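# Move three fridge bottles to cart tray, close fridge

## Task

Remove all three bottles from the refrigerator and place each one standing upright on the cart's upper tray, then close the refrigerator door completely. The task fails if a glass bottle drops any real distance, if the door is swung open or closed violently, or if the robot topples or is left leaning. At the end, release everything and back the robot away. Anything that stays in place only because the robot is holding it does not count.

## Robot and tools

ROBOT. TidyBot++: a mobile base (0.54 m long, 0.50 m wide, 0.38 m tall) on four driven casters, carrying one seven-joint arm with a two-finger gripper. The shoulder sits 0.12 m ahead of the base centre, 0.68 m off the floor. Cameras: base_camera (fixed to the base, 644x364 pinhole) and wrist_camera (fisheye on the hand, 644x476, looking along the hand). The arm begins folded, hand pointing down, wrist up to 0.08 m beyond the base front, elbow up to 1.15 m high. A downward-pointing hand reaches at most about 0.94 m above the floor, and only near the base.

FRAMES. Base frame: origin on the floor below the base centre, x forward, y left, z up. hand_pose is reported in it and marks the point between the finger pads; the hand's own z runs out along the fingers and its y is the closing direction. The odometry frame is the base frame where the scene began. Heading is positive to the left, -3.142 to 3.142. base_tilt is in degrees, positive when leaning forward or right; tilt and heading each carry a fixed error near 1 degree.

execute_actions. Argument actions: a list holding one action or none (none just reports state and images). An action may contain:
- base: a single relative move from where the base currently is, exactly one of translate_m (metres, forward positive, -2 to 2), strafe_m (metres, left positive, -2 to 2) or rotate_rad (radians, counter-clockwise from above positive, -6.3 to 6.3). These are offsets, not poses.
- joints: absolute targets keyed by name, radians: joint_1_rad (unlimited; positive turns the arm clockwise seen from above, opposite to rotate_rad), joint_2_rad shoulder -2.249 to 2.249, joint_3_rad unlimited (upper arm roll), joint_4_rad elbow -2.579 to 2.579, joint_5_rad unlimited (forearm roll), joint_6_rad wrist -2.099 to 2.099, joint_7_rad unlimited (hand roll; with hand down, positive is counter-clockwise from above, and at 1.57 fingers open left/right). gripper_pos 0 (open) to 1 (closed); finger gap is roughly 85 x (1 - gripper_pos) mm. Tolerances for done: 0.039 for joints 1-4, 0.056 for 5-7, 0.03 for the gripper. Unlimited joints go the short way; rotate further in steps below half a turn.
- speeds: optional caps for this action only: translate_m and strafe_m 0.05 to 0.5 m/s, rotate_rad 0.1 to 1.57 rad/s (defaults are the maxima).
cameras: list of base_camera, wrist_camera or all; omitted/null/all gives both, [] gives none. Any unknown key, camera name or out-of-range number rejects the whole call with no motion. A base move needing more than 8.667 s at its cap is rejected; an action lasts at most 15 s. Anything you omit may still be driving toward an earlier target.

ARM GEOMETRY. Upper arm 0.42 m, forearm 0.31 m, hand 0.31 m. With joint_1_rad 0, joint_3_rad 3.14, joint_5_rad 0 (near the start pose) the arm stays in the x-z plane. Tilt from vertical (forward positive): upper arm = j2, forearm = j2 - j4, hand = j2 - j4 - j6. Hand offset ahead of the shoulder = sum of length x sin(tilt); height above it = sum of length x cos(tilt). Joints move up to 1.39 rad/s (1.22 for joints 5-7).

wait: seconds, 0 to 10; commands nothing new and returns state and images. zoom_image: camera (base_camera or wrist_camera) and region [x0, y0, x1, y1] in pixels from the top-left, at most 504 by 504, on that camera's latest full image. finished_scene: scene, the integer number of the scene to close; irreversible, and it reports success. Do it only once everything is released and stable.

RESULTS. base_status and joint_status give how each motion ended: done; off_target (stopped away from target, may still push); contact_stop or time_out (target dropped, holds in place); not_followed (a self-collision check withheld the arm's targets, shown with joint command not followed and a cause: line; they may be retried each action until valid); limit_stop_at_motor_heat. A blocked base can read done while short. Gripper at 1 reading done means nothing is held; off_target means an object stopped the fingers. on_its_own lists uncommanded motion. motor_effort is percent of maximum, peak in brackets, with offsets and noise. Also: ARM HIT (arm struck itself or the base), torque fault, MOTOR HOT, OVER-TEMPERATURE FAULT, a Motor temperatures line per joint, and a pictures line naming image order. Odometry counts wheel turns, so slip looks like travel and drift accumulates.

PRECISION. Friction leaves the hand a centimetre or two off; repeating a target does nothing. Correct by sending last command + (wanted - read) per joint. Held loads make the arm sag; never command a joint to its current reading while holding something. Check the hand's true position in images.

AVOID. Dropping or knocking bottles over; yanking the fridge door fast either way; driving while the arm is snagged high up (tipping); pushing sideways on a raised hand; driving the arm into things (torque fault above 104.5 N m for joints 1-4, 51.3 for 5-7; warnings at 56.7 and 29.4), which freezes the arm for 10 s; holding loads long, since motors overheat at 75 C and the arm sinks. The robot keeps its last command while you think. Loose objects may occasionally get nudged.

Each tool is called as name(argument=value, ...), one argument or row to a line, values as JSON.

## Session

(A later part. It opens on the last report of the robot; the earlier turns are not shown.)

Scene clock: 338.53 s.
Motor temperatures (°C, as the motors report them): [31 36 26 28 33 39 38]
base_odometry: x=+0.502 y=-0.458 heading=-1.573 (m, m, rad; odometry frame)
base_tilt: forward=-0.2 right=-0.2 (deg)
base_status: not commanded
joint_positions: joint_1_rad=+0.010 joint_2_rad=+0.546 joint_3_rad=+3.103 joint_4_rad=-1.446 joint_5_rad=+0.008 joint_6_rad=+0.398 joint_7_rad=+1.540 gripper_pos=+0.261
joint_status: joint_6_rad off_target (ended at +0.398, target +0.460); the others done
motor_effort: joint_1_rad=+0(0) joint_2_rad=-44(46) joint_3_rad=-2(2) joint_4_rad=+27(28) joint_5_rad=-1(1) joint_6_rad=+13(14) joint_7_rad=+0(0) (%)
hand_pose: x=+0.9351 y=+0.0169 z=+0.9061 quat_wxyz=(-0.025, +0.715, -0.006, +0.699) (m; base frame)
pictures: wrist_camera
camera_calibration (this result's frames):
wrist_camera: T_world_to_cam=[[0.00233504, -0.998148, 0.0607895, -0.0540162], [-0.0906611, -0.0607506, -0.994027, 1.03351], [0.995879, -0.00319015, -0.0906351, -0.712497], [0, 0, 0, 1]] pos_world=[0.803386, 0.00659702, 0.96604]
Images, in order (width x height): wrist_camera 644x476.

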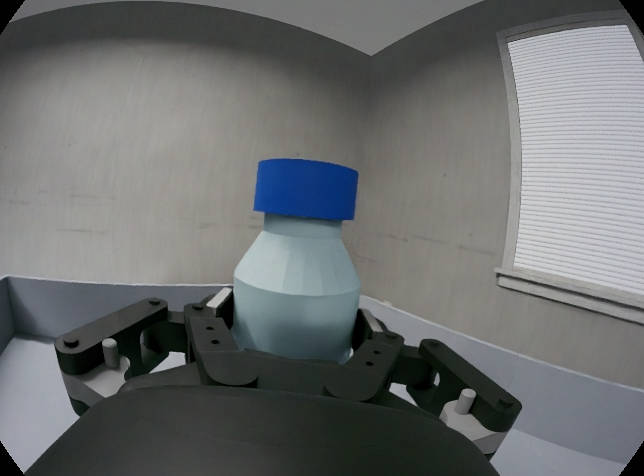

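execute_actions(
  actions=[
    {"joints":{"joint_6_rad":0.51,"joint_2_rad":0.56}},
  ],
  cameras=["wrist_camera"],
)

Scene clock: 343.77 s.
Motor temperatures (°C, as the motors report them): [31 36 26 28 33 39 38]
base_odometry: x=+0.502 y=-0.458 heading=-1.573 (m, m, rad; odometry frame)
base_tilt: forward=-0.3 right=-0.2 (deg)
base_status: not commanded
joint_positions: joint_1_rad=+0.010 joint_2_rad=+0.597 joint_3_rad=+3.103 joint_4_rad=-1.446 joint_5_rad=+0.008 joint_6_rad=+0.448 joint_7_rad=+1.540 gripper_pos=+0.261
joint_status: joint_6_rad off_target (ended at +0.448, target +0.510); the others done
motor_effort: joint_1_rad=-1(1) joint_2_rad=-46(46) joint_3_rad=-2(2) joint_4_rad=+27(28) joint_5_rad=-1(1) joint_6_rad=+13(14) joint_7_rad=+0(0) (%)
hand_pose: x=+0.9462 y=+0.0166 z=+0.8797 quat_wxyz=(-0.025, +0.715, -0.007, +0.698) (m; base frame)
pictures: wrist_camera
camera_calibration (this result's frames):
wrist_camera: T_world_to_cam=[[0.0017179, -0.998258, 0.0589805, -0.0505715], [-0.092045, -0.0588881, -0.994012, 1.00948], [0.995753, -0.00372125, -0.0919858, -0.724666], [0, 0, 0, 1]] pos_world=[0.814593, 0.00626609, 0.939755]
Images, in order (width x height): wrist_camera 644x476.

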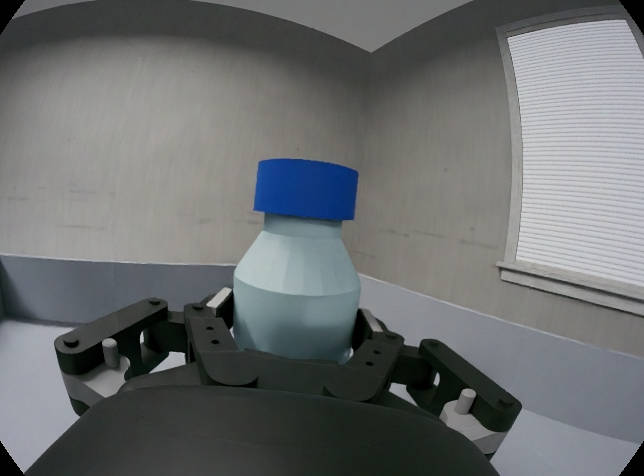

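execute_actions(
  actions=[
    {"joints":{"gripper_pos":0.0}},
  ],
  cameras=["wrist_camera"],
)

Scene clock: 356.30 s.
Motor temperatures (°C, as the motors report them): [31 36 26 28 33 39 38]
base_odometry: x=+0.502 y=-0.458 heading=-1.573 (m, m, rad; odometry frame)
base_tilt: forward=-0.3 right=-0.2 (deg)
base_status: not commanded
joint_positions: joint_1_rad=+0.010 joint_2_rad=+0.555 joint_3_rad=+3.103 joint_4_rad=-1.442 joint_5_rad=+0.008 joint_6_rad=+0.481 joint_7_rad=+1.540 gripper_pos=+0.000
joint_status: all done
motor_effort: joint_1_rad=-1(2) joint_2_rad=-38(45) joint_3_rad=-2(4) joint_4_rad=+22(27) joint_5_rad=-2(0) joint_6_rad=+9(13) joint_7_rad=+1(0) (%)
hand_pose: x=+0.9372 y=+0.0163 z=+0.9265 quat_wxyz=(-0.025, +0.688, -0.006, +0.726) (m; base frame)
pictures: wrist_camera
camera_calibration (this result's frames):
wrist_camera: T_world_to_cam=[[-0.00364432, -0.998288, 0.0583812, -0.0480031], [-0.0139365, -0.0583252, -0.9982, 0.98584], [0.999896, -0.00445139, -0.0137001, -0.787856], [0, 0, 0, 1]] pos_world=[0.801338, 0.0060714, 0.976074]
Images, in order (width x height): wrist_camera 644x476.

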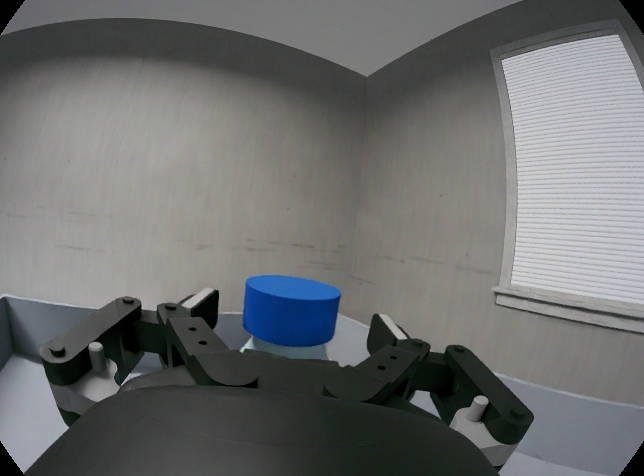

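execute_actions(
  actions=[
    {"base":{"translate_m":-0.36},"joints":{"joint_2_rad":0.37,"joint_6_rad":0.25}},
  ],
  cameras=[],
)

execute_actions(
  actions=[
    {"base":{"strafe_m":-0.25}},
  ],
  cameras=[],
)

execute_actions(
  actions=[
    {"base":{"rotate_rad":1.97}},
  ],
  cameras=[],
)

execute_actions(
  actions=[
    {"base":{"strafe_m":-0.2},"joints":{"joint_2_rad":1.15,"joint_4_rad":-1.314,"joint_6_rad":0.893}},
  ],
  cameras=[],
)

execute_actions(
  actions=[
    {"base":{"translate_m":0.75}},
  ],
  cameras=["wrist_camera"],
)

Scene clock: 404.60 s.
Motor temperatures (°C, as the motors report them): [31 36 26 28 33 39 38]
base_odometry: x=+0.503 y=-0.097 heading=-1.572 (m, m, rad; odometry frame)
base_tilt: forward=-0.3 right=-0.2 (deg)
base_status: done
joint_positions: joint_1_rad=+0.010 joint_2_rad=+0.367 joint_3_rad=+3.103 joint_4_rad=-1.439 joint_5_rad=+0.008 joint_6_rad=+0.280 joint_7_rad=+1.540 gripper_pos=+0.000
joint_status: all done
motor_effort: joint_1_rad=-1(7) joint_2_rad=-33(42) joint_3_rad=-1(5) joint_4_rad=+23(24) joint_5_rad=-1(1) joint_6_rad=+9(9) joint_7_rad=+0(0) (%)
hand_pose: x=+0.8858 y=+0.0175 z=+1.0158 quat_wxyz=(-0.023, +0.691, -0.003, +0.723) (m; base frame)
pictures: none
No camera images: the call's "cameras" was empty. Leave "cameras" out to get every camera's image.

Scene clock: 406.40 s.
Motor temperatures (°C, as the motors report them): [31 36 26 28 33 39 38]
base_odometry: x=+0.253 y=-0.097 heading=-1.573 (m, m, rad; odometry frame)
base_tilt: forward=-0.3 right=-0.1 (deg)
base_status: done
joint_positions: joint_1_rad=+0.016 joint_2_rad=+0.367 joint_3_rad=+3.103 joint_4_rad=-1.439 joint_5_rad=+0.008 joint_6_rad=+0.280 joint_7_rad=+1.540 gripper_pos=+0.000
joint_status: not commanded
motor_effort: joint_1_rad=-1(4) joint_2_rad=-33(32) joint_3_rad=-2(4) joint_4_rad=+22(23) joint_5_rad=-1(2) joint_6_rad=+8(9) joint_7_rad=+0(0) (%)
hand_pose: x=+0.8859 y=+0.0133 z=+1.0157 quat_wxyz=(-0.021, +0.691, -0.005, +0.723) (m; base frame)
pictures: none
No camera images: the call's "cameras" was empty. Leave "cameras" out to get every camera's image.

Scene clock: 409.03 s.
Motor temperatures (°C, as the motors report them): [31 36 26 28 33 39 38]
base_odometry: x=+0.253 y=-0.097 heading=+0.397 (m, m, rad; odometry frame)
base_tilt: forward=-0.3 right=-0.2 (deg)
base_status: done
joint_positions: joint_1_rad=+0.013 joint_2_rad=+0.381 joint_3_rad=+3.102 joint_4_rad=-1.439 joint_5_rad=+0.008 joint_6_rad=+0.280 joint_7_rad=+1.540 gripper_pos=+0.000
joint_status: not commanded
motor_effort: joint_1_rad=-1(5) joint_2_rad=-33(37) joint_3_rad=-2(4) joint_4_rad=+22(24) joint_5_rad=-2(1) joint_6_rad=+9(9) joint_7_rad=+0(1) (%)
hand_pose: x=+0.8905 y=+0.0156 z=+1.0048 quat_wxyz=(-0.023, +0.696, -0.004, +0.718) (m; base frame)
pictures: none
No camera images: the call's "cameras" was empty. Leave "cameras" out to get every camera's image.

Scene clock: 411.30 s.
Motor temperatures (°C, as the motors report them): [31 36 26 28 33 39 38]
base_odometry: x=+0.330 y=-0.281 heading=+0.397 (m, m, rad; odometry frame)
base_tilt: forward=-0.3 right=-0.1 (deg)
base_status: done
joint_positions: joint_1_rad=+0.020 joint_2_rad=+1.150 joint_3_rad=+3.102 joint_4_rad=-1.341 joint_5_rad=+0.008 joint_6_rad=+0.861 joint_7_rad=+1.540 gripper_pos=+0.000
joint_status: all done
motor_effort: joint_1_rad=-1(5) joint_2_rad=-45(49) joint_3_rad=-2(4) joint_4_rad=+16(22) joint_5_rad=+0(1) joint_6_rad=+8(9) joint_7_rad=+0(1) (%)
hand_pose: x=+1.0042 y=+0.0033 z=+0.5865 quat_wxyz=(-0.023, +0.727, -0.021, +0.686) (m; base frame)
pictures: none
No camera images: the call's "cameras" was empty. Leave "cameras" out to get every camera's image.

Scene clock: 414.17 s.
Motor temperatures (°C, as the motors report them): [31 36 26 28 33 39 38]
base_odometry: x=+1.022 y=+0.008 heading=+0.397 (m, m, rad; odometry frame)
base_tilt: forward=-0.3 right=-0.2 (deg)
base_status: done
joint_positions: joint_1_rad=+0.020 joint_2_rad=+1.150 joint_3_rad=+3.102 joint_4_rad=-1.337 joint_5_rad=+0.008 joint_6_rad=+0.863 joint_7_rad=+1.540 gripper_pos=+0.000
joint_status: not commanded
motor_effort: joint_1_rad=-1(4) joint_2_rad=-45(47) joint_3_rad=-2(3) joint_4_rad=+16(18) joint_5_rad=-1(2) joint_6_rad=+8(9) joint_7_rad=+0(1) (%)
hand_pose: x=+1.0053 y=+0.0032 z=+0.5890 quat_wxyz=(-0.023, +0.725, -0.021, +0.688) (m; base frame)
pictures: wrist_camera
camera_calibration (this result's frames):
wrist_camera: T_world_to_cam=[[-0.0196083, -0.998852, 0.043708, -0.0164469], [-0.121526, -0.0410111, -0.991741, 0.753492], [0.992395, -0.024758, -0.120582, -0.79], [0, 0, 0, 1]] pos_world=[0.875238, -0.00508524, 0.652728]
Images, in order (width x height): wrist_camera 644x476.

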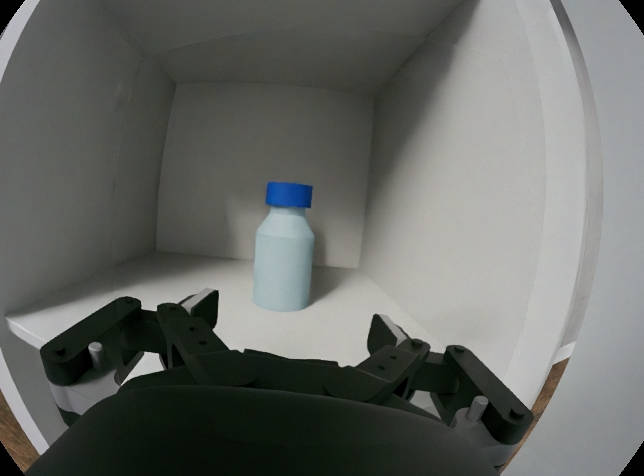

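execute_actions(
  actions=[
    {"base":{"strafe_m":0.02}},
  ],
  cameras=[],
)

execute_actions(
  actions=[
    {"base":{"translate_m":0.14}},
  ],
  cameras=["wrist_camera"],
)

Scene clock: 424.23 s.
Motor temperatures (°C, as the motors report them): [31 36 26 28 33 39 38]
base_odometry: x=+1.015 y=+0.027 heading=+0.397 (m, m, rad; odometry frame)
base_tilt: forward=-0.2 right=-0.2 (deg)
base_status: done
joint_positions: joint_1_rad=+0.013 joint_2_rad=+1.150 joint_3_rad=+3.102 joint_4_rad=-1.337 joint_5_rad=+0.008 joint_6_rad=+0.863 joint_7_rad=+1.540 gripper_pos=+0.000
joint_status: not commanded
motor_effort: joint_1_rad=-1(6) joint_2_rad=-46(47) joint_3_rad=-2(4) joint_4_rad=+16(17) joint_5_rad=-1(1) joint_6_rad=+9(9) joint_7_rad=+0(0) (%)
hand_pose: x=+1.0052 y=+0.0087 z=+0.5891 quat_wxyz=(-0.025, +0.725, -0.019, +0.688) (m; base frame)
pictures: none
No camera images: the call's "cameras" was empty. Leave "cameras" out to get every camera's image.

Scene clock: 427.30 s.
Motor temperatures (°C, as the motors report them): [31 36 26 28 33 39 38]
base_odometry: x=+1.110 y=+0.067 heading=+0.389 (m, m, rad; odometry frame)
base_tilt: forward=-0.3 right=-0.1 (deg)
base_status: translate_m time_out (by the wheels' count: +0.103 of +0.140)
joint_positions: joint_1_rad=+0.010 joint_2_rad=+1.151 joint_3_rad=+3.100 joint_4_rad=-1.325 joint_5_rad=+0.009 joint_6_rad=+0.869 joint_7_rad=+1.540 gripper_pos=+0.000
joint_status: not commanded
motor_effort: joint_1_rad=+0(10) joint_2_rad=-46(60) joint_3_rad=-3(6) joint_4_rad=+17(20) joint_5_rad=+0(1) joint_6_rad=+9(12) joint_7_rad=+1(0) (%)
hand_pose: x=+1.0081 y=+0.0126 z=+0.5956 quat_wxyz=(-0.027, +0.719, -0.017, +0.694) (m; base frame)
pictures: wrist_camera
camera_calibration (this result's frames):
wrist_camera: T_world_to_cam=[[-0.00991659, -0.999085, 0.0416114, -0.0158281], [-0.104782, -0.0403461, -0.993676, 0.744985], [0.994446, -0.014214, -0.104286, -0.803726], [0, 0, 0, 1]] pos_world=[0.877165, 0.00281943, 0.657115]
Images, in order (width x height): wrist_camera 644x476.

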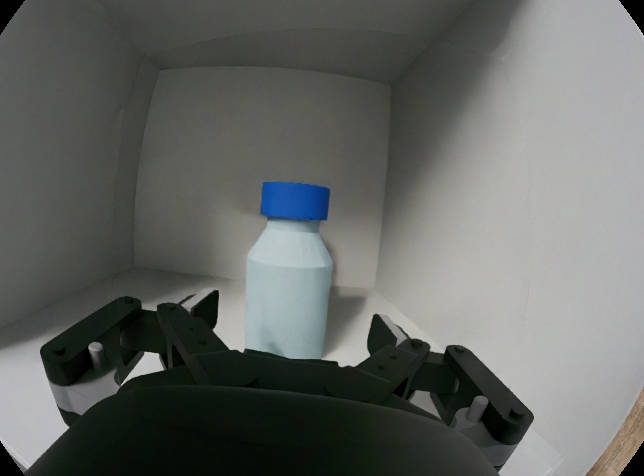

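execute_actions(
  actions=[
    {"joints":{"joint_2_rad":1.3,"joint_4_rad":-0.875,"joint_6_rad":0.66}},
  ],
  cameras=["wrist_camera"],
)

Scene clock: 435.57 s.
Motor temperatures (°C, as the motors report them): [31 36 26 28 33 39 38]
base_odometry: x=+1.110 y=+0.067 heading=+0.389 (m, m, rad; odometry frame)
base_tilt: forward=-0.3 right=-0.2 (deg)
base_status: not commanded
joint_positions: joint_1_rad=+0.010 joint_2_rad=+1.289 joint_3_rad=+3.100 joint_4_rad=-0.902 joint_5_rad=+0.009 joint_6_rad=+0.693 joint_7_rad=+1.540 gripper_pos=+0.000
joint_status: all done
motor_effort: joint_1_rad=+2(3) joint_2_rad=-50(50) joint_3_rad=-2(2) joint_4_rad=+20(19) joint_5_rad=-2(2) joint_6_rad=+8(9) joint_7_rad=+1(0) (%)
hand_pose: x=+1.0893 y=+0.0060 z=+0.6396 quat_wxyz=(-0.025, +0.681, -0.020, +0.732) (m; base frame)
pictures: wrist_camera
camera_calibration (this result's frames):
wrist_camera: T_world_to_cam=[[-0.0249701, -0.998952, 0.0383488, -0.0049595], [0.00330179, -0.038443, -0.999255, 0.682741], [0.999683, -0.0248249, 0.00425826, -0.955014], [0, 0, 0, 1]] pos_world=[0.952333, -0.00241583, 0.686489]
Images, in order (width x height): wrist_camera 644x476.

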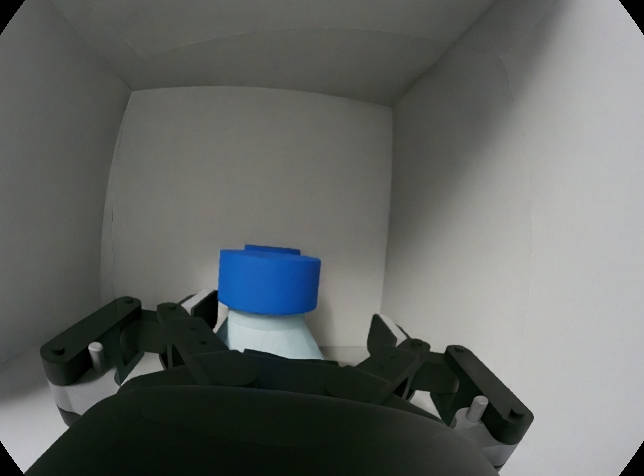

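execute_actions(
  actions=[
    {"joints":{"joint_2_rad":1.32,"joint_6_rad":0.60}},
  ],
  cameras=["wrist_camera"],
)

Scene clock: 443.40 s.
Motor temperatures (°C, as the motors report them): [31 37 26 28 33 39 38]
base_odometry: x=+1.110 y=+0.067 heading=+0.389 (m, m, rad; odometry frame)
base_tilt: forward=-0.3 right=-0.1 (deg)
base_status: not commanded
joint_positions: joint_1_rad=+0.008 joint_2_rad=+1.291 joint_3_rad=+3.100 joint_4_rad=-0.890 joint_5_rad=+0.009 joint_6_rad=+0.643 joint_7_rad=+1.540 gripper_pos=+0.000
joint_status: all done
motor_effort: joint_1_rad=+4(6) joint_2_rad=-46(50) joint_3_rad=-1(0) joint_4_rad=+18(19) joint_5_rad=-3(3) joint_6_rad=+6(9) joint_7_rad=+1(1) (%)
hand_pose: x=+1.0921 y=+0.0086 z=+0.6293 quat_wxyz=(-0.025, +0.695, -0.019, +0.718) (m; base frame)
pictures: wrist_camera
camera_calibration (this result's frames):
wrist_camera: T_world_to_cam=[[-0.0198513, -0.99902, 0.0395627, -0.00825829], [-0.0361372, -0.0388277, -0.998592, 0.715219], [0.99915, -0.021253, -0.035331, -0.932202], [0, 0, 0, 1]] pos_world=[0.957091, -0.000291997, 0.681603]
Images, in order (width x height): wrist_camera 644x476.

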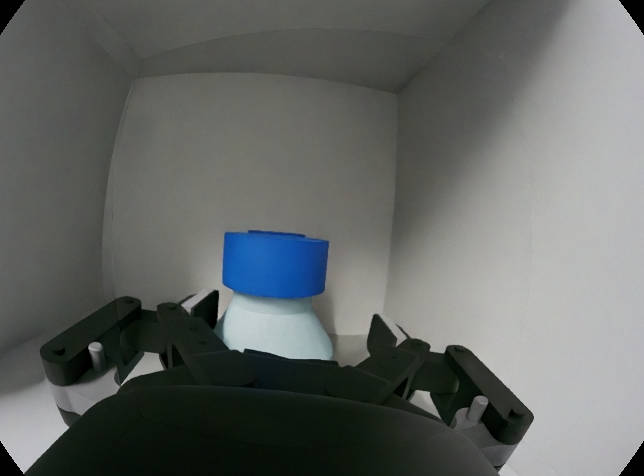

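execute_actions(
  actions=[
    {"joints":{"joint_2_rad":1.37}},
  ],
  cameras=["wrist_camera"],
)

Scene clock: 449.10 s.
Motor temperatures (°C, as the motors report them): [31 37 26 28 33 39 38]
base_odometry: x=+1.110 y=+0.067 heading=+0.389 (m, m, rad; odometry frame)
base_tilt: forward=-0.3 right=-0.1 (deg)
base_status: not commanded
joint_positions: joint_1_rad=+0.003 joint_2_rad=+1.362 joint_3_rad=+3.100 joint_4_rad=-0.876 joint_5_rad=+0.009 joint_6_rad=+0.634 joint_7_rad=+1.540 gripper_pos=+0.000
joint_status: all done
motor_effort: joint_1_rad=+0(8) joint_2_rad=-50(50) joint_3_rad=-2(1) joint_4_rad=+19(19) joint_5_rad=-1(4) joint_6_rad=+8(8) joint_7_rad=+1(1) (%)
hand_pose: x=+1.0886 y=+0.0134 z=+0.5648 quat_wxyz=(-0.027, +0.718, -0.019, +0.695) (m; base frame)
pictures: wrist_camera
camera_calibration (this result's frames):
wrist_camera: T_world_to_cam=[[-0.0123326, -0.999113, 0.0402668, -0.00953343], [-0.101927, -0.038804, -0.994035, 0.719927], [0.994715, -0.0163633, -0.101358, -0.888806], [0, 0, 0, 1]] pos_world=[0.957372, 0.00386734, 0.625929]
Images, in order (width x height): wrist_camera 644x476.

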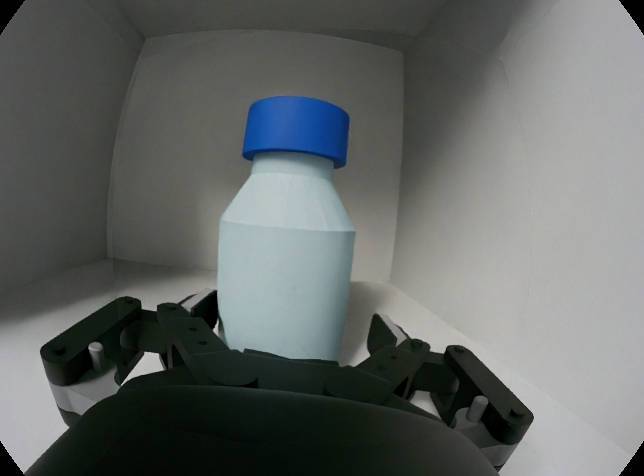

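execute_actions(
  actions=[
    {"joints":{"gripper_pos":1.0}},
  ],
  cameras=[],
)

Scene clock: 463.57 s.
Motor temperatures (°C, as the motors report them): [31 37 26 28 33 39 38]
base_odometry: x=+1.110 y=+0.067 heading=+0.389 (m, m, rad; odometry frame)
base_tilt: forward=-0.3 right=-0.2 (deg)
base_status: not commanded
joint_positions: joint_1_rad=+0.002 joint_2_rad=+1.362 joint_3_rad=+3.100 joint_4_rad=-0.876 joint_5_rad=+0.009 joint_6_rad=+0.634 joint_7_rad=+1.540 gripper_pos=+0.256
joint_status: gripper_pos off_target (ended at +0.256, target +1.000)
motor_effort: joint_1_rad=+3(4) joint_2_rad=-48(50) joint_3_rad=-1(3) joint_4_rad=+18(19) joint_5_rad=-3(3) joint_6_rad=+7(8) joint_7_rad=+0(0) (%)
hand_pose: x=+1.0886 y=+0.0138 z=+0.5654 quat_wxyz=(-0.027, +0.718, -0.019, +0.695) (m; base frame)
pictures: none
No camera images: the call's "cameras" was empty. Leave "cameras" out to get every camera's image.

execute_actions(
  actions=[
    {"base":{"translate_m":-0.5},"joints":{"joint_2_rad":1.25,"joint_6_rad":0.55},"speeds":{"translate_m":0.3}},
  ],
  cameras=[],
)

execute_actions(
  actions=[
    {"base":{"translate_m":-0.45},"joints":{"joint_2_rad":0.37,"joint_4_rad":-1.43,"joint_6_rad":0.25}},
  ],
  cameras=[],
)

execute_actions(
  actions=[
    {"base":{"rotate_rad":-1.96},"speeds":{"rotate_rad":0.9}},
  ],
  cameras=[],
)

execute_actions(
  actions=[
    {"base":{"strafe_m":0.19}},
  ],
  cameras=["wrist_camera","base_camera"],
)

Scene clock: 487.40 s.
Motor temperatures (°C, as the motors report them): [31 38 26 28 33 39 38]
base_odometry: x=+0.647 y=-0.124 heading=+0.390 (m, m, rad; odometry frame)
base_tilt: forward=-0.3 right=-0.2 (deg)
base_status: done
joint_positions: joint_1_rad=+0.004 joint_2_rad=+1.284 joint_3_rad=+3.100 joint_4_rad=-0.884 joint_5_rad=+0.009 joint_6_rad=+0.555 joint_7_rad=+1.540 gripper_pos=+0.256
joint_status: all done
motor_effort: joint_1_rad=-1(3) joint_2_rad=-56(59) joint_3_rad=-3(3) joint_4_rad=+24(25) joint_5_rad=-1(2) joint_6_rad=+12(12) joint_7_rad=+0(0) (%)
hand_pose: x=+1.0935 y=+0.0126 z=+0.6125 quat_wxyz=(-0.027, +0.721, -0.018, +0.692) (m; base frame)
pictures: none
No camera images: the call's "cameras" was empty. Leave "cameras" out to get every camera's image.

Scene clock: 489.83 s.
Motor temperatures (°C, as the motors report them): [31 38 26 28 33 39 38]
base_odometry: x=+0.231 y=-0.295 heading=+0.391 (m, m, rad; odometry frame)
base_tilt: forward=-0.3 right=-0.2 (deg)
base_status: done
joint_positions: joint_1_rad=+0.005 joint_2_rad=+0.396 joint_3_rad=+3.100 joint_4_rad=-1.428 joint_5_rad=+0.009 joint_6_rad=+0.257 joint_7_rad=+1.540 gripper_pos=+0.256
joint_status: all done
motor_effort: joint_1_rad=-1(5) joint_2_rad=-38(60) joint_3_rad=-2(4) joint_4_rad=+27(27) joint_5_rad=-2(0) joint_6_rad=+12(13) joint_7_rad=+0(0) (%)
hand_pose: x=+0.8961 y=+0.0232 z=+0.9927 quat_wxyz=(-0.026, +0.706, -0.001, +0.708) (m; base frame)
pictures: none
No camera images: the call's "cameras" was empty. Leave "cameras" out to get every camera's image.

Scene clock: 493.07 s.
Motor temperatures (°C, as the motors report them): [31 38 26 28 33 39 38]
base_odometry: x=+0.231 y=-0.295 heading=-1.568 (m, m, rad; odometry frame)
base_tilt: forward=-0.3 right=-0.2 (deg)
base_status: done
joint_positions: joint_1_rad=+0.022 joint_2_rad=+0.396 joint_3_rad=+3.106 joint_4_rad=-1.428 joint_5_rad=+0.009 joint_6_rad=+0.257 joint_7_rad=+1.540 gripper_pos=+0.256
joint_status: not commanded
motor_effort: joint_1_rad=+0(5) joint_2_rad=-38(40) joint_3_rad=-1(6) joint_4_rad=+27(27) joint_5_rad=-1(0) joint_6_rad=+12(12) joint_7_rad=+0(1) (%)
hand_pose: x=+0.8965 y=+0.0062 z=+0.9924 quat_wxyz=(-0.017, +0.706, -0.008, +0.708) (m; base frame)
pictures: none
No camera images: the call's "cameras" was empty. Leave "cameras" out to get every camera's image.

Scene clock: 494.70 s.
Motor temperatures (°C, as the motors report them): [31 38 26 28 33 39 38]
base_odometry: x=+0.421 y=-0.295 heading=-1.569 (m, m, rad; odometry frame)
base_tilt: forward=-0.3 right=-0.1 (deg)
base_status: done
joint_positions: joint_1_rad=+0.013 joint_2_rad=+0.396 joint_3_rad=+3.104 joint_4_rad=-1.428 joint_5_rad=+0.009 joint_6_rad=+0.256 joint_7_rad=+1.540 gripper_pos=+0.256
joint_status: not commanded
motor_effort: joint_1_rad=-1(5) joint_2_rad=-38(39) joint_3_rad=-1(4) joint_4_rad=+27(27) joint_5_rad=-1(1) joint_6_rad=+12(12) joint_7_rad=+0(0) (%)
hand_pose: x=+0.8964 y=+0.0139 z=+0.9923 quat_wxyz=(-0.021, +0.706, -0.005, +0.708) (m; base frame)
pictures: base_camera, wrist_camera
camera_calibration (this result's frames):
wrist_camera: T_world_to_cam=[[-0.00305381, -0.997736, 0.0671806, -0.0636776], [-0.0652882, -0.0668387, -0.995625, 1.09444], [0.997862, -0.00742656, -0.0649363, -0.693389], [0, 0, 0, 1]] pos_world=[0.763165, 0.00446786, 1.0489]
Images, in order (width x height): base_camera 644x364, wrist_camera 644x476.

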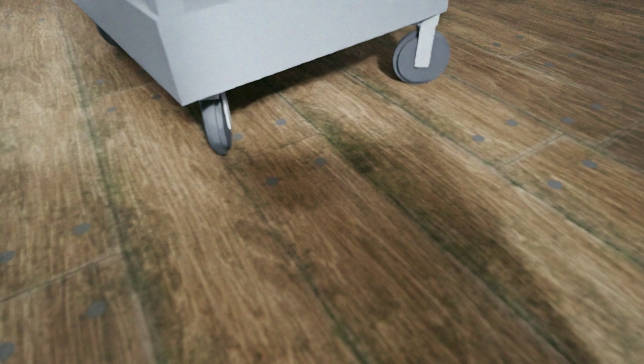

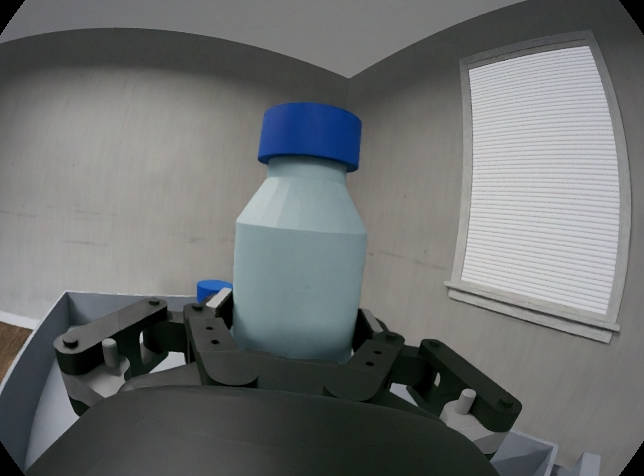

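execute_actions(
  actions=[
    {"base":{"strafe_m":0.06},"joints":{"joint_2_rad":0.54,"joint_6_rad":0.50}},
  ],
  cameras=["wrist_camera"],
)

Scene clock: 507.57 s.
Motor temperatures (°C, as the motors report them): [31 38 26 28 33 39 38]
base_odometry: x=+0.481 y=-0.295 heading=-1.570 (m, m, rad; odometry frame)
base_tilt: forward=-0.3 right=-0.2 (deg)
base_status: done
joint_positions: joint_1_rad=+0.010 joint_2_rad=+0.565 joint_3_rad=+3.103 joint_4_rad=-1.432 joint_5_rad=+0.009 joint_6_rad=+0.446 joint_7_rad=+1.540 gripper_pos=+0.256
joint_status: all done
motor_effort: joint_1_rad=+0(6) joint_2_rad=-42(45) joint_3_rad=-2(5) joint_4_rad=+26(27) joint_5_rad=-1(0) joint_6_rad=+12(19) joint_7_rad=+0(1) (%)
hand_pose: x=+0.9411 y=+0.0160 z=+0.9140 quat_wxyz=(-0.024, +0.700, -0.006, +0.714) (m; base frame)
pictures: wrist_camera
camera_calibration (this result's frames):
wrist_camera: T_world_to_cam=[[-0.00179448, -0.998189, 0.0601321, -0.0509614], [-0.0479614, -0.0599771, -0.997047, 1.00438], [0.998848, -0.00467321, -0.0477669, -0.759773], [0, 0, 0, 1]] pos_world=[0.806977, 0.00582015, 0.968186]
Images, in order (width x height): wrist_camera 644x476.

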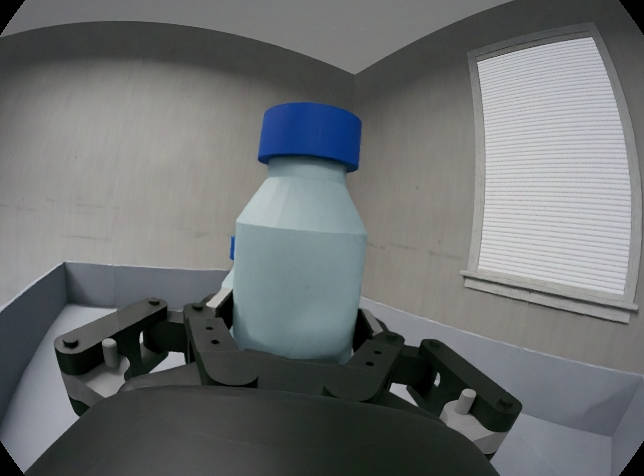

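z=0.914. Lower a bit more.

execute_actions(
  actions=[
    {"joints":{"joint_2_rad":0.60,"joint_6_rad":0.55}},
  ],
  cameras=[],
)

Scene clock: 517.37 s.
Motor temperatures (°C, as the motors report them): [31 38 26 28 33 39 38]
base_odometry: x=+0.481 y=-0.295 heading=-1.570 (m, m, rad; odometry frame)
base_tilt: forward=-0.3 right=-0.2 (deg)
base_status: not commanded
joint_positions: joint_1_rad=+0.010 joint_2_rad=+0.574 joint_3_rad=+3.103 joint_4_rad=-1.431 joint_5_rad=+0.009 joint_6_rad=+0.494 joint_7_rad=+1.540 gripper_pos=+0.256
joint_status: joint_6_rad off_target (ended at +0.494, target +0.550); the others done
motor_effort: joint_1_rad=-1(0) joint_2_rad=-34(43) joint_3_rad=-1(2) joint_4_rad=+22(26) joint_5_rad=-1(0) joint_6_rad=+12(14) joint_7_rad=+1(0) (%)
hand_pose: x=+0.9428 y=+0.0157 z=+0.9222 quat_wxyz=(-0.025, +0.685, -0.006, +0.728) (m; base frame)
pictures: none
No camera images: the call's "cameras" was empty. Leave "cameras" out to get every camera's image.

execute_actions(
  actions=[
    {"joints":{"gripper_pos":0.0}},
  ],
  cameras=["wrist_camera"],
)

Scene clock: 524.67 s.
Motor temperatures (°C, as the motors report them): [31 38 26 28 33 39 38]
base_odometry: x=+0.481 y=-0.295 heading=-1.570 (m, m, rad; odometry frame)
base_tilt: forward=-0.3 right=-0.2 (deg)
base_status: not commanded
joint_positions: joint_1_rad=+0.010 joint_2_rad=+0.574 joint_3_rad=+3.103 joint_4_rad=-1.430 joint_5_rad=+0.009 joint_6_rad=+0.522 joint_7_rad=+1.540 gripper_pos=+0.000
joint_status: all done
motor_effort: joint_1_rad=+0(2) joint_2_rad=-30(38) joint_3_rad=-1(2) joint_4_rad=+17(21) joint_5_rad=+0(0) joint_6_rad=+9(12) joint_7_rad=+0(0) (%)
hand_pose: x=+0.9423 y=+0.0156 z=+0.9308 quat_wxyz=(-0.025, +0.675, -0.006, +0.737) (m; base frame)
pictures: wrist_camera
camera_calibration (this result's frames):
wrist_camera: T_world_to_cam=[[-0.00680756, -0.998307, 0.0577625, -0.0454133], [0.0196979, -0.0578865, -0.998129, 0.958372], [0.999783, -0.00565702, 0.0200586, -0.824174], [0, 0, 0, 1]] pos_world=[0.804808, 0.00547796, 0.975733]
Images, in order (width x height): wrist_camera 644x476.

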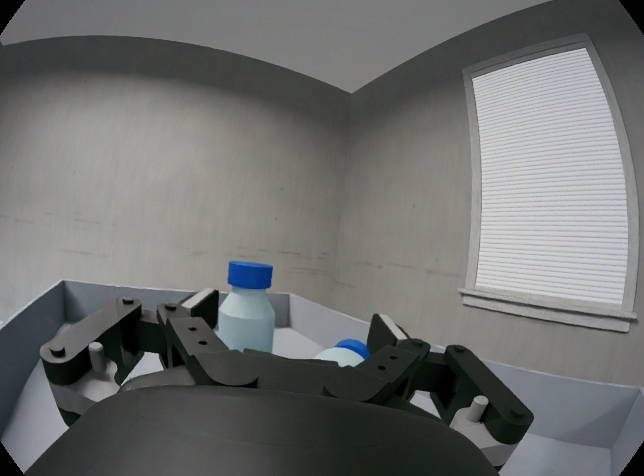

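execute_actions(
  actions=[
    {"joints":{"joint_2_rad":0.2,"joint_6_rad":-0.5}},
  ],
  cameras=["wrist_camera"],
)

Scene clock: 538.00 s.
Motor temperatures (°C, as the motors report them): [31 38 26 28 33 39 38]
base_odometry: x=+0.481 y=-0.295 heading=-1.570 (m, m, rad; odometry frame)
base_tilt: forward=-0.3 right=-0.2 (deg)
base_status: not commanded
joint_positions: joint_1_rad=+0.010 joint_2_rad=+0.197 joint_3_rad=+3.103 joint_4_rad=-1.430 joint_5_rad=+0.009 joint_6_rad=-0.474 joint_7_rad=+1.540 gripper_pos=+0.000
joint_status: all done
motor_effort: joint_1_rad=-1(0) joint_2_rad=-27(40) joint_3_rad=-1(2) joint_4_rad=+22(23) joint_5_rad=-1(0) joint_6_rad=+7(9) joint_7_rad=+0(0) (%)
hand_pose: x=+0.7831 y=+0.0165 z=+0.9197 quat_wxyz=(-0.014, +0.868, -0.001, +0.497) (m; base frame)
pictures: wrist_camera
camera_calibration (this result's frames):
wrist_camera: T_world_to_cam=[[0.0423879, -0.996096, 0.0774367, -0.101572], [-0.560549, -0.0878685, -0.823446, 1.24475], [0.827036, -0.00850293, -0.562085, 0.00600691], [0, 0, 0, 1]] pos_world=[0.697083, 0.00824994, 1.03623]
Images, in order (width x height): wrist_camera 644x476.

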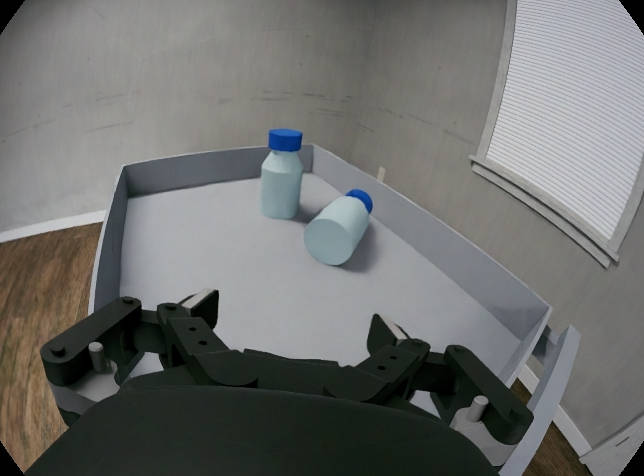

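execute_actions(
  actions=[
    {"base":{"strafe_m":-0.04},"joints":{"joint_2_rad":0.3,"joint_4_rad":-0.8,"joint_6_rad":-2.04,"joint_7_rad":1.14}},
  ],
  cameras=[],
)

execute_actions(
  actions=[
    {"base":{"translate_m":0.36},"speeds":{"translate_m":0.3}},
  ],
  cameras=["wrist_camera","base_camera"],
)

Scene clock: 592.30 s.
Motor temperatures (°C, as the motors report them): [31 36 26 28 33 39 38]
base_odometry: x=+0.441 y=-0.295 heading=-1.569 (m, m, rad; odometry frame)
base_tilt: forward=-0.3 right=-0.2 (deg)
base_status: done
joint_positions: joint_1_rad=+0.013 joint_2_rad=+0.289 joint_3_rad=+3.104 joint_4_rad=-0.824 joint_5_rad=+0.009 joint_6_rad=-2.015 joint_7_rad=+1.183 gripper_pos=+0.000
joint_status: all done
motor_effort: joint_1_rad=-1(4) joint_2_rad=-24(28) joint_3_rad=-1(4) joint_4_rad=+16(23) joint_5_rad=-1(2) joint_6_rad=+0(7) joint_7_rad=+0(0) (%)
hand_pose: x=+0.5246 y=+0.0058 z=+0.9127 quat_wxyz=(-0.003, +0.983, -0.183, +0.006) (m; base frame)
pictures: none
No camera images: the call's "cameras" was empty. Leave "cameras" out to get every camera's image.

Scene clock: 594.47 s.
Motor temperatures (°C, as the motors report them): [31 36 26 28 33 39 38]
base_odometry: x=+0.442 y=-0.655 heading=-1.569 (m, m, rad; odometry frame)
base_tilt: forward=-0.3 right=-0.2 (deg)
base_status: done
joint_positions: joint_1_rad=+0.013 joint_2_rad=+0.302 joint_3_rad=+3.104 joint_4_rad=-0.823 joint_5_rad=+0.009 joint_6_rad=-2.016 joint_7_rad=+1.183 gripper_pos=+0.000
joint_status: not commanded
motor_effort: joint_1_rad=+0(2) joint_2_rad=-24(29) joint_3_rad=-1(2) joint_4_rad=+16(17) joint_5_rad=-1(2) joint_6_rad=+0(1) joint_7_rad=+0(0) (%)
hand_pose: x=+0.5274 y=+0.0058 z=+0.9078 quat_wxyz=(-0.002, +0.983, -0.183, +0.000) (m; base frame)
pictures: base_camera, wrist_camera
camera_calibration (this result's frames):
wrist_camera: T_world_to_cam=[[-0.261363, -0.96498, 0.0224448, 0.109396], [-0.962397, 0.262306, 0.070629, 0.489005], [-0.0740429, -0.003141, -0.99725, 1.08087], [0, 0, 0, 1]] pos_world=[0.579239, -0.0193088, 1.0409]
Images, in order (width x height): base_camera 644x364, wrist_camera 644x476.

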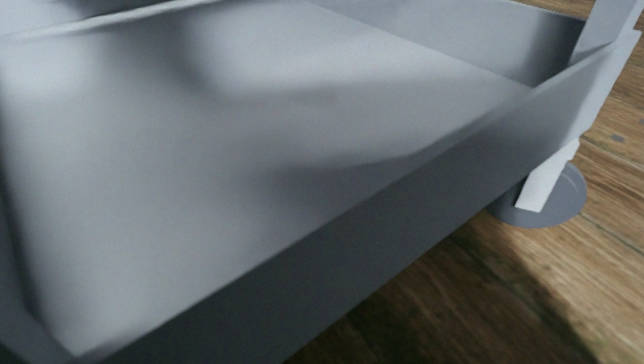

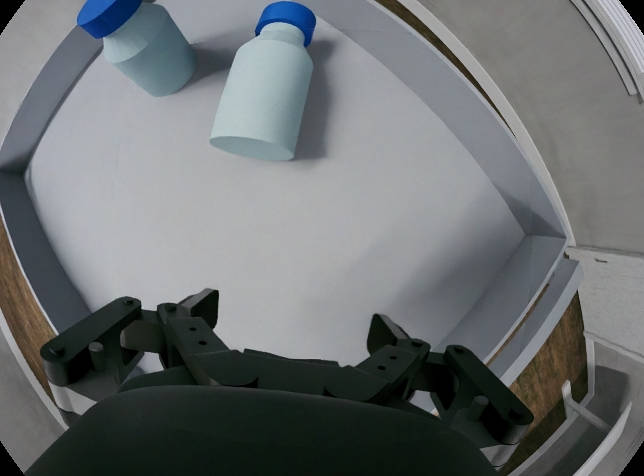

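execute_actions(
  actions=[
    {"joints":{"joint_2_rad":0.70,"joint_4_rad":-0.38,"joint_6_rad":-1.97,"joint_7_rad":0.96}},
  ],
  cameras=["wrist_camera"],
)

Scene clock: 615.37 s.
Motor temperatures (°C, as the motors report them): [31 35 26 28 33 39 38]
base_odometry: x=+0.442 y=-0.655 heading=-1.569 (m, m, rad; odometry frame)
base_tilt: forward=-0.3 right=-0.2 (deg)
base_status: not commanded
joint_positions: joint_1_rad=+0.014 joint_2_rad=+0.698 joint_3_rad=+3.104 joint_4_rad=-0.406 joint_5_rad=+0.008 joint_6_rad=-2.000 joint_7_rad=+1.004 gripper_pos=+0.000
joint_status: all done
motor_effort: joint_1_rad=-1(6) joint_2_rad=-35(37) joint_3_rad=-2(1) joint_4_rad=+16(18) joint_5_rad=-1(2) joint_6_rad=+0(2) joint_7_rad=+0(0) (%)
hand_pose: x=+0.6814 y=+0.0039 z=+0.8349 quat_wxyz=(-0.013, +0.961, -0.274, +0.016) (m; base frame)
pictures: wrist_camera
camera_calibration (this result's frames):
wrist_camera: T_world_to_cam=[[-0.436978, -0.899452, -0.00600645, 0.292623], [-0.89872, 0.436329, 0.0438215, 0.621111], [-0.0367945, 0.0245471, -0.999021, 0.995577], [0, 0, 0, 1]] pos_world=[0.722706, -0.0322473, 0.969142]
Images, in order (width x height): wrist_camera 644x476.

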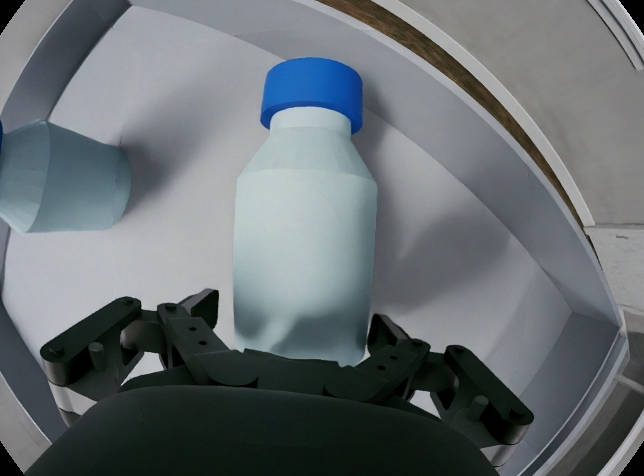

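Nicely straddled. Close.

execute_actions(
  actions=[
    {"joints":{"gripper_pos":1.0}},
  ],
  cameras=[],
)

Scene clock: 624.40 s.
Motor temperatures (°C, as the motors report them): [31 35 26 28 33 39 38]
base_odometry: x=+0.442 y=-0.655 heading=-1.569 (m, m, rad; odometry frame)
base_tilt: forward=-0.3 right=-0.2 (deg)
base_status: not commanded
joint_positions: joint_1_rad=+0.014 joint_2_rad=+0.697 joint_3_rad=+3.104 joint_4_rad=-0.402 joint_5_rad=+0.008 joint_6_rad=-1.999 joint_7_rad=+1.004 gripper_pos=+0.233
joint_status: gripper_pos off_target (ended at +0.233, target +1.000)
motor_effort: joint_1_rad=-1(0) joint_2_rad=-34(39) joint_3_rad=-1(2) joint_4_rad=+15(18) joint_5_rad=-1(1) joint_6_rad=+1(2) joint_7_rad=+0(0) (%)
hand_pose: x=+0.6824 y=+0.0039 z=+0.8368 quat_wxyz=(-0.014, +0.961, -0.274, +0.019) (m; base frame)
pictures: none
No camera images: the call's "cameras" was empty. Leave "cameras" out to get every camera's image.

execute_actions(
  actions=[
    {"base":{"translate_m":-0.36},"joints":{"joint_2_rad":0.3,"joint_6_rad":-0.8,"joint_7_rad":1.54},"speeds":{"translate_m":0.3}},
  ],
  cameras=[],
)

execute_actions(
  actions=[
    {"joints":{"joint_2_rad":0.5,"joint_4_rad":-1.43,"joint_6_rad":0.42}},
  ],
  cameras=["wrist_camera"],
)

Scene clock: 664.63 s.
Motor temperatures (°C, as the motors report them): [31 35 26 28 33 39 38]
base_odometry: x=+0.441 y=-0.295 heading=-1.568 (m, m, rad; odometry frame)
base_tilt: forward=-0.3 right=-0.2 (deg)
base_status: done
joint_positions: joint_1_rad=+0.014 joint_2_rad=+0.321 joint_3_rad=+3.104 joint_4_rad=-0.400 joint_5_rad=+0.008 joint_6_rad=-0.838 joint_7_rad=+1.499 gripper_pos=+0.233
joint_status: all done
motor_effort: joint_1_rad=-1(3) joint_2_rad=-30(48) joint_3_rad=-1(2) joint_4_rad=+20(24) joint_5_rad=-1(3) joint_6_rad=+12(12) joint_7_rad=+0(1) (%)
hand_pose: x=+0.7703 y=+0.0063 z=+1.3207 quat_wxyz=(-0.034, +0.703, -0.022, +0.710) (m; base frame)
pictures: none
No camera images: the call's "cameras" was empty. Leave "cameras" out to get every camera's image.

Scene clock: 666.97 s.
Motor temperatures (°C, as the motors report them): [31 35 26 28 33 39 38]
base_odometry: x=+0.441 y=-0.295 heading=-1.568 (m, m, rad; odometry frame)
base_tilt: forward=-0.3 right=-0.2 (deg)
base_status: not commanded
joint_positions: joint_1_rad=+0.014 joint_2_rad=+0.530 joint_3_rad=+3.104 joint_4_rad=-1.426 joint_5_rad=+0.008 joint_6_rad=+0.366 joint_7_rad=+1.499 gripper_pos=+0.233
joint_status: all done
motor_effort: joint_1_rad=-1(1) joint_2_rad=-41(47) joint_3_rad=-2(2) joint_4_rad=+26(29) joint_5_rad=-1(1) joint_6_rad=+12(13) joint_7_rad=+0(0) (%)
hand_pose: x=+0.9336 y=+0.0132 z=+0.9212 quat_wxyz=(-0.037, +0.713, -0.022, +0.699) (m; base frame)
pictures: wrist_camera
camera_calibration (this result's frames):
wrist_camera: T_world_to_cam=[[-0.0031155, -0.999774, 0.0210375, -0.0168834], [-0.0881703, -0.020681, -0.995891, 1.04705], [0.996101, -0.00495758, -0.0880859, -0.712209], [0, 0, 0, 1]] pos_world=[0.801698, 0.00124361, 0.980368]
Images, in order (width x height): wrist_camera 644x476.

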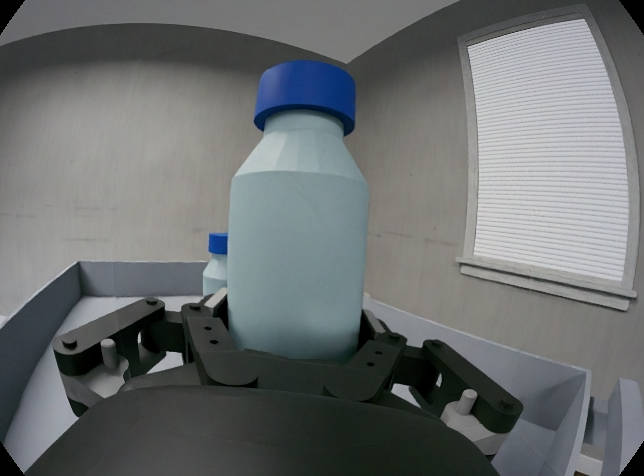

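execute_actions(
  actions=[
    {"joints":{"joint_2_rad":0.57,"joint_6_rad":0.50,"joint_7_rad":1.59}},
  ],
  cameras=[],
)

Scene clock: 676.50 s.
Motor temperatures (°C, as the motors report them): [31 36 26 28 33 39 38]
base_odometry: x=+0.441 y=-0.295 heading=-1.568 (m, m, rad; odometry frame)
base_tilt: forward=-0.3 right=-0.2 (deg)
base_status: not commanded
joint_positions: joint_1_rad=+0.014 joint_2_rad=+0.579 joint_3_rad=+3.104 joint_4_rad=-1.426 joint_5_rad=+0.008 joint_6_rad=+0.454 joint_7_rad=+1.548 gripper_pos=+0.233
joint_status: all done
motor_effort: joint_1_rad=-1(0) joint_2_rad=-37(44) joint_3_rad=-2(2) joint_4_rad=+22(26) joint_5_rad=-1(1) joint_6_rad=+10(12) joint_7_rad=+0(0) (%)
hand_pose: x=+0.9451 y=+0.0127 z=+0.9081 quat_wxyz=(-0.021, +0.700, -0.005, +0.714) (m; base frame)
pictures: none
No camera images: the call's "cameras" was empty. Leave "cameras" out to get every camera's image.

execute_actions(
  actions=[],
  cameras=["wrist_camera"],
)

Scene clock: 684.60 s.
Motor temperatures (°C, as the motors report them): [31 36 26 28 33 39 38]
base_odometry: x=+0.441 y=-0.295 heading=-1.568 (m, m, rad; odometry frame)
base_tilt: forward=-0.3 right=-0.1 (deg)
base_status: not commanded
joint_positions: joint_1_rad=+0.014 joint_2_rad=+0.579 joint_3_rad=+3.104 joint_4_rad=-1.426 joint_5_rad=+0.008 joint_6_rad=+0.454 joint_7_rad=+1.548 gripper_pos=+0.233
joint_status: all done
motor_effort: joint_1_rad=+0(0) joint_2_rad=-39(44) joint_3_rad=-2(2) joint_4_rad=+23(26) joint_5_rad=-1(1) joint_6_rad=+11(12) joint_7_rad=+0(0) (%)
hand_pose: x=+0.9451 y=+0.0127 z=+0.9082 quat_wxyz=(-0.021, +0.700, -0.005, +0.714) (m; base frame)
pictures: wrist_camera
camera_calibration (this result's frames):
wrist_camera: T_world_to_cam=[[-0.00597965, -0.997739, 0.0669367, -0.0560783], [-0.0485137, -0.0665697, -0.996602, 0.998858], [0.998805, -0.00920668, -0.048006, -0.763736], [0, 0, 0, 1]] pos_world=[0.810946, 0.00351062, 0.962553]
Images, in order (width x height): wrist_camera 644x476.

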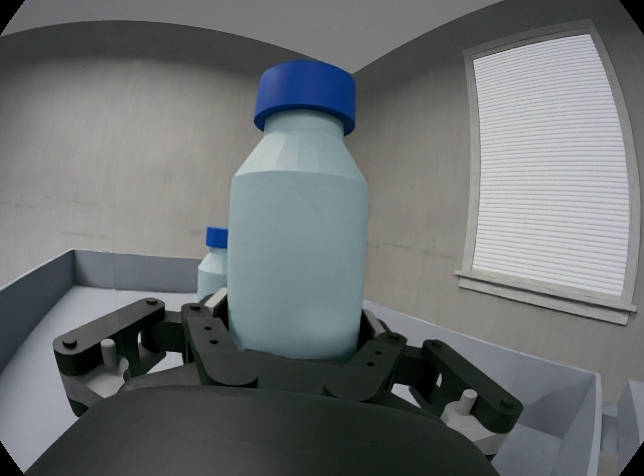

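execute_actions(
  actions=[
    {"joints":{"joint_2_rad":0.63,"joint_6_rad":0.55}},
  ],
  cameras=[],
)

Scene clock: 697.47 s.
Motor temperatures (°C, as the motors report them): [31 36 26 28 33 39 38]
base_odometry: x=+0.441 y=-0.295 heading=-1.568 (m, m, rad; odometry frame)
base_tilt: forward=-0.3 right=-0.2 (deg)
base_status: not commanded
joint_positions: joint_1_rad=+0.014 joint_2_rad=+0.581 joint_3_rad=+3.104 joint_4_rad=-1.426 joint_5_rad=+0.008 joint_6_rad=+0.499 joint_7_rad=+1.548 gripper_pos=+0.233
joint_status: joint_2_rad off_target (ended at +0.581, target +0.630); the others done
motor_effort: joint_1_rad=-1(1) joint_2_rad=-31(40) joint_3_rad=-1(2) joint_4_rad=+20(23) joint_5_rad=+0(0) joint_6_rad=+12(12) joint_7_rad=+0(0) (%)
hand_pose: x=+0.9451 y=+0.0125 z=+0.9203 quat_wxyz=(-0.021, +0.685, -0.005, +0.729) (m; base frame)
pictures: none
No camera images: the call's "cameras" was empty. Leave "cameras" out to get every camera's image.

execute_actions(
  actions=[
    {"joints":{"joint_2_rad":0.55,"joint_6_rad":0.41}},
  ],
  cameras=[],
)

Scene clock: 717.70 s.
Motor temperatures (°C, as the motors report them): [31 36 26 28 33 39 38]
base_odometry: x=+0.441 y=-0.295 heading=-1.568 (m, m, rad; odometry frame)
base_tilt: forward=-0.3 right=-0.2 (deg)
base_status: not commanded
joint_positions: joint_1_rad=+0.014 joint_2_rad=+0.573 joint_3_rad=+3.104 joint_4_rad=-1.426 joint_5_rad=+0.008 joint_6_rad=+0.422 joint_7_rad=+1.548 gripper_pos=+0.233
joint_status: all done
motor_effort: joint_1_rad=+0(1) joint_2_rad=-40(41) joint_3_rad=-2(2) joint_4_rad=+23(24) joint_5_rad=-1(0) joint_6_rad=+11(12) joint_7_rad=+0(0) (%)
hand_pose: x=+0.9439 y=+0.0129 z=+0.9031 quat_wxyz=(-0.020, +0.709, -0.005, +0.705) (m; base frame)
pictures: none
No camera images: the call's "cameras" was empty. Leave "cameras" out to get every camera's image.

Level. Now loosen slightly so it slides down guided.

execute_actions(
  actions=[
    {"joints":{"gripper_pos":0.17}},
  ],
  cameras=["wrist_camera"],
)

Scene clock: 726.60 s.
Motor temperatures (°C, as the motors report them): [31 36 26 28 33 39 38]
base_odometry: x=+0.441 y=-0.295 heading=-1.568 (m, m, rad; odometry frame)
base_tilt: forward=-0.3 right=-0.2 (deg)
base_status: not commanded
joint_positions: joint_1_rad=+0.014 joint_2_rad=+0.554 joint_3_rad=+3.104 joint_4_rad=-1.426 joint_5_rad=+0.008 joint_6_rad=+0.422 joint_7_rad=+1.548 gripper_pos=+0.170
joint_status: all done
motor_effort: joint_1_rad=-3(7) joint_2_rad=-38(40) joint_3_rad=-3(5) joint_4_rad=+22(25) joint_5_rad=+0(0) joint_6_rad=+9(11) joint_7_rad=+0(0) (%)
hand_pose: x=+0.9395 y=+0.0125 z=+0.9185 quat_wxyz=(-0.020, +0.703, -0.005, +0.711) (m; base frame)
pictures: wrist_camera
camera_calibration (this result's frames):
wrist_camera: T_world_to_cam=[[-0.00560497, -0.997654, 0.0682295, -0.0585506], [-0.055738, -0.0678128, -0.99614, 1.0152], [0.99843, -0.0093863, -0.0552271, -0.750693], [0, 0, 0, 1]] pos_world=[0.805771, 0.0033844, 0.973822]
Images, in order (width x height): wrist_camera 644x476.

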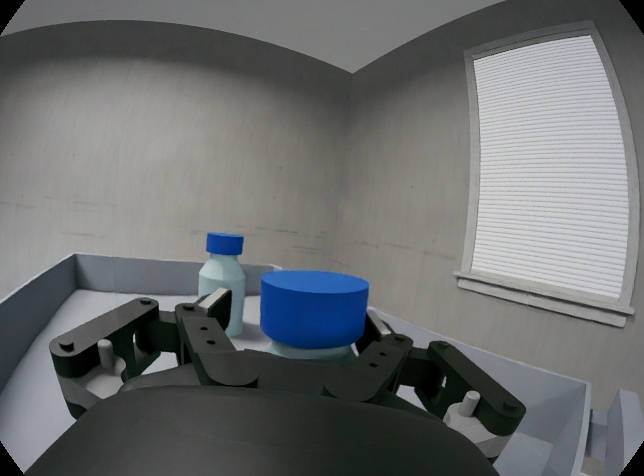

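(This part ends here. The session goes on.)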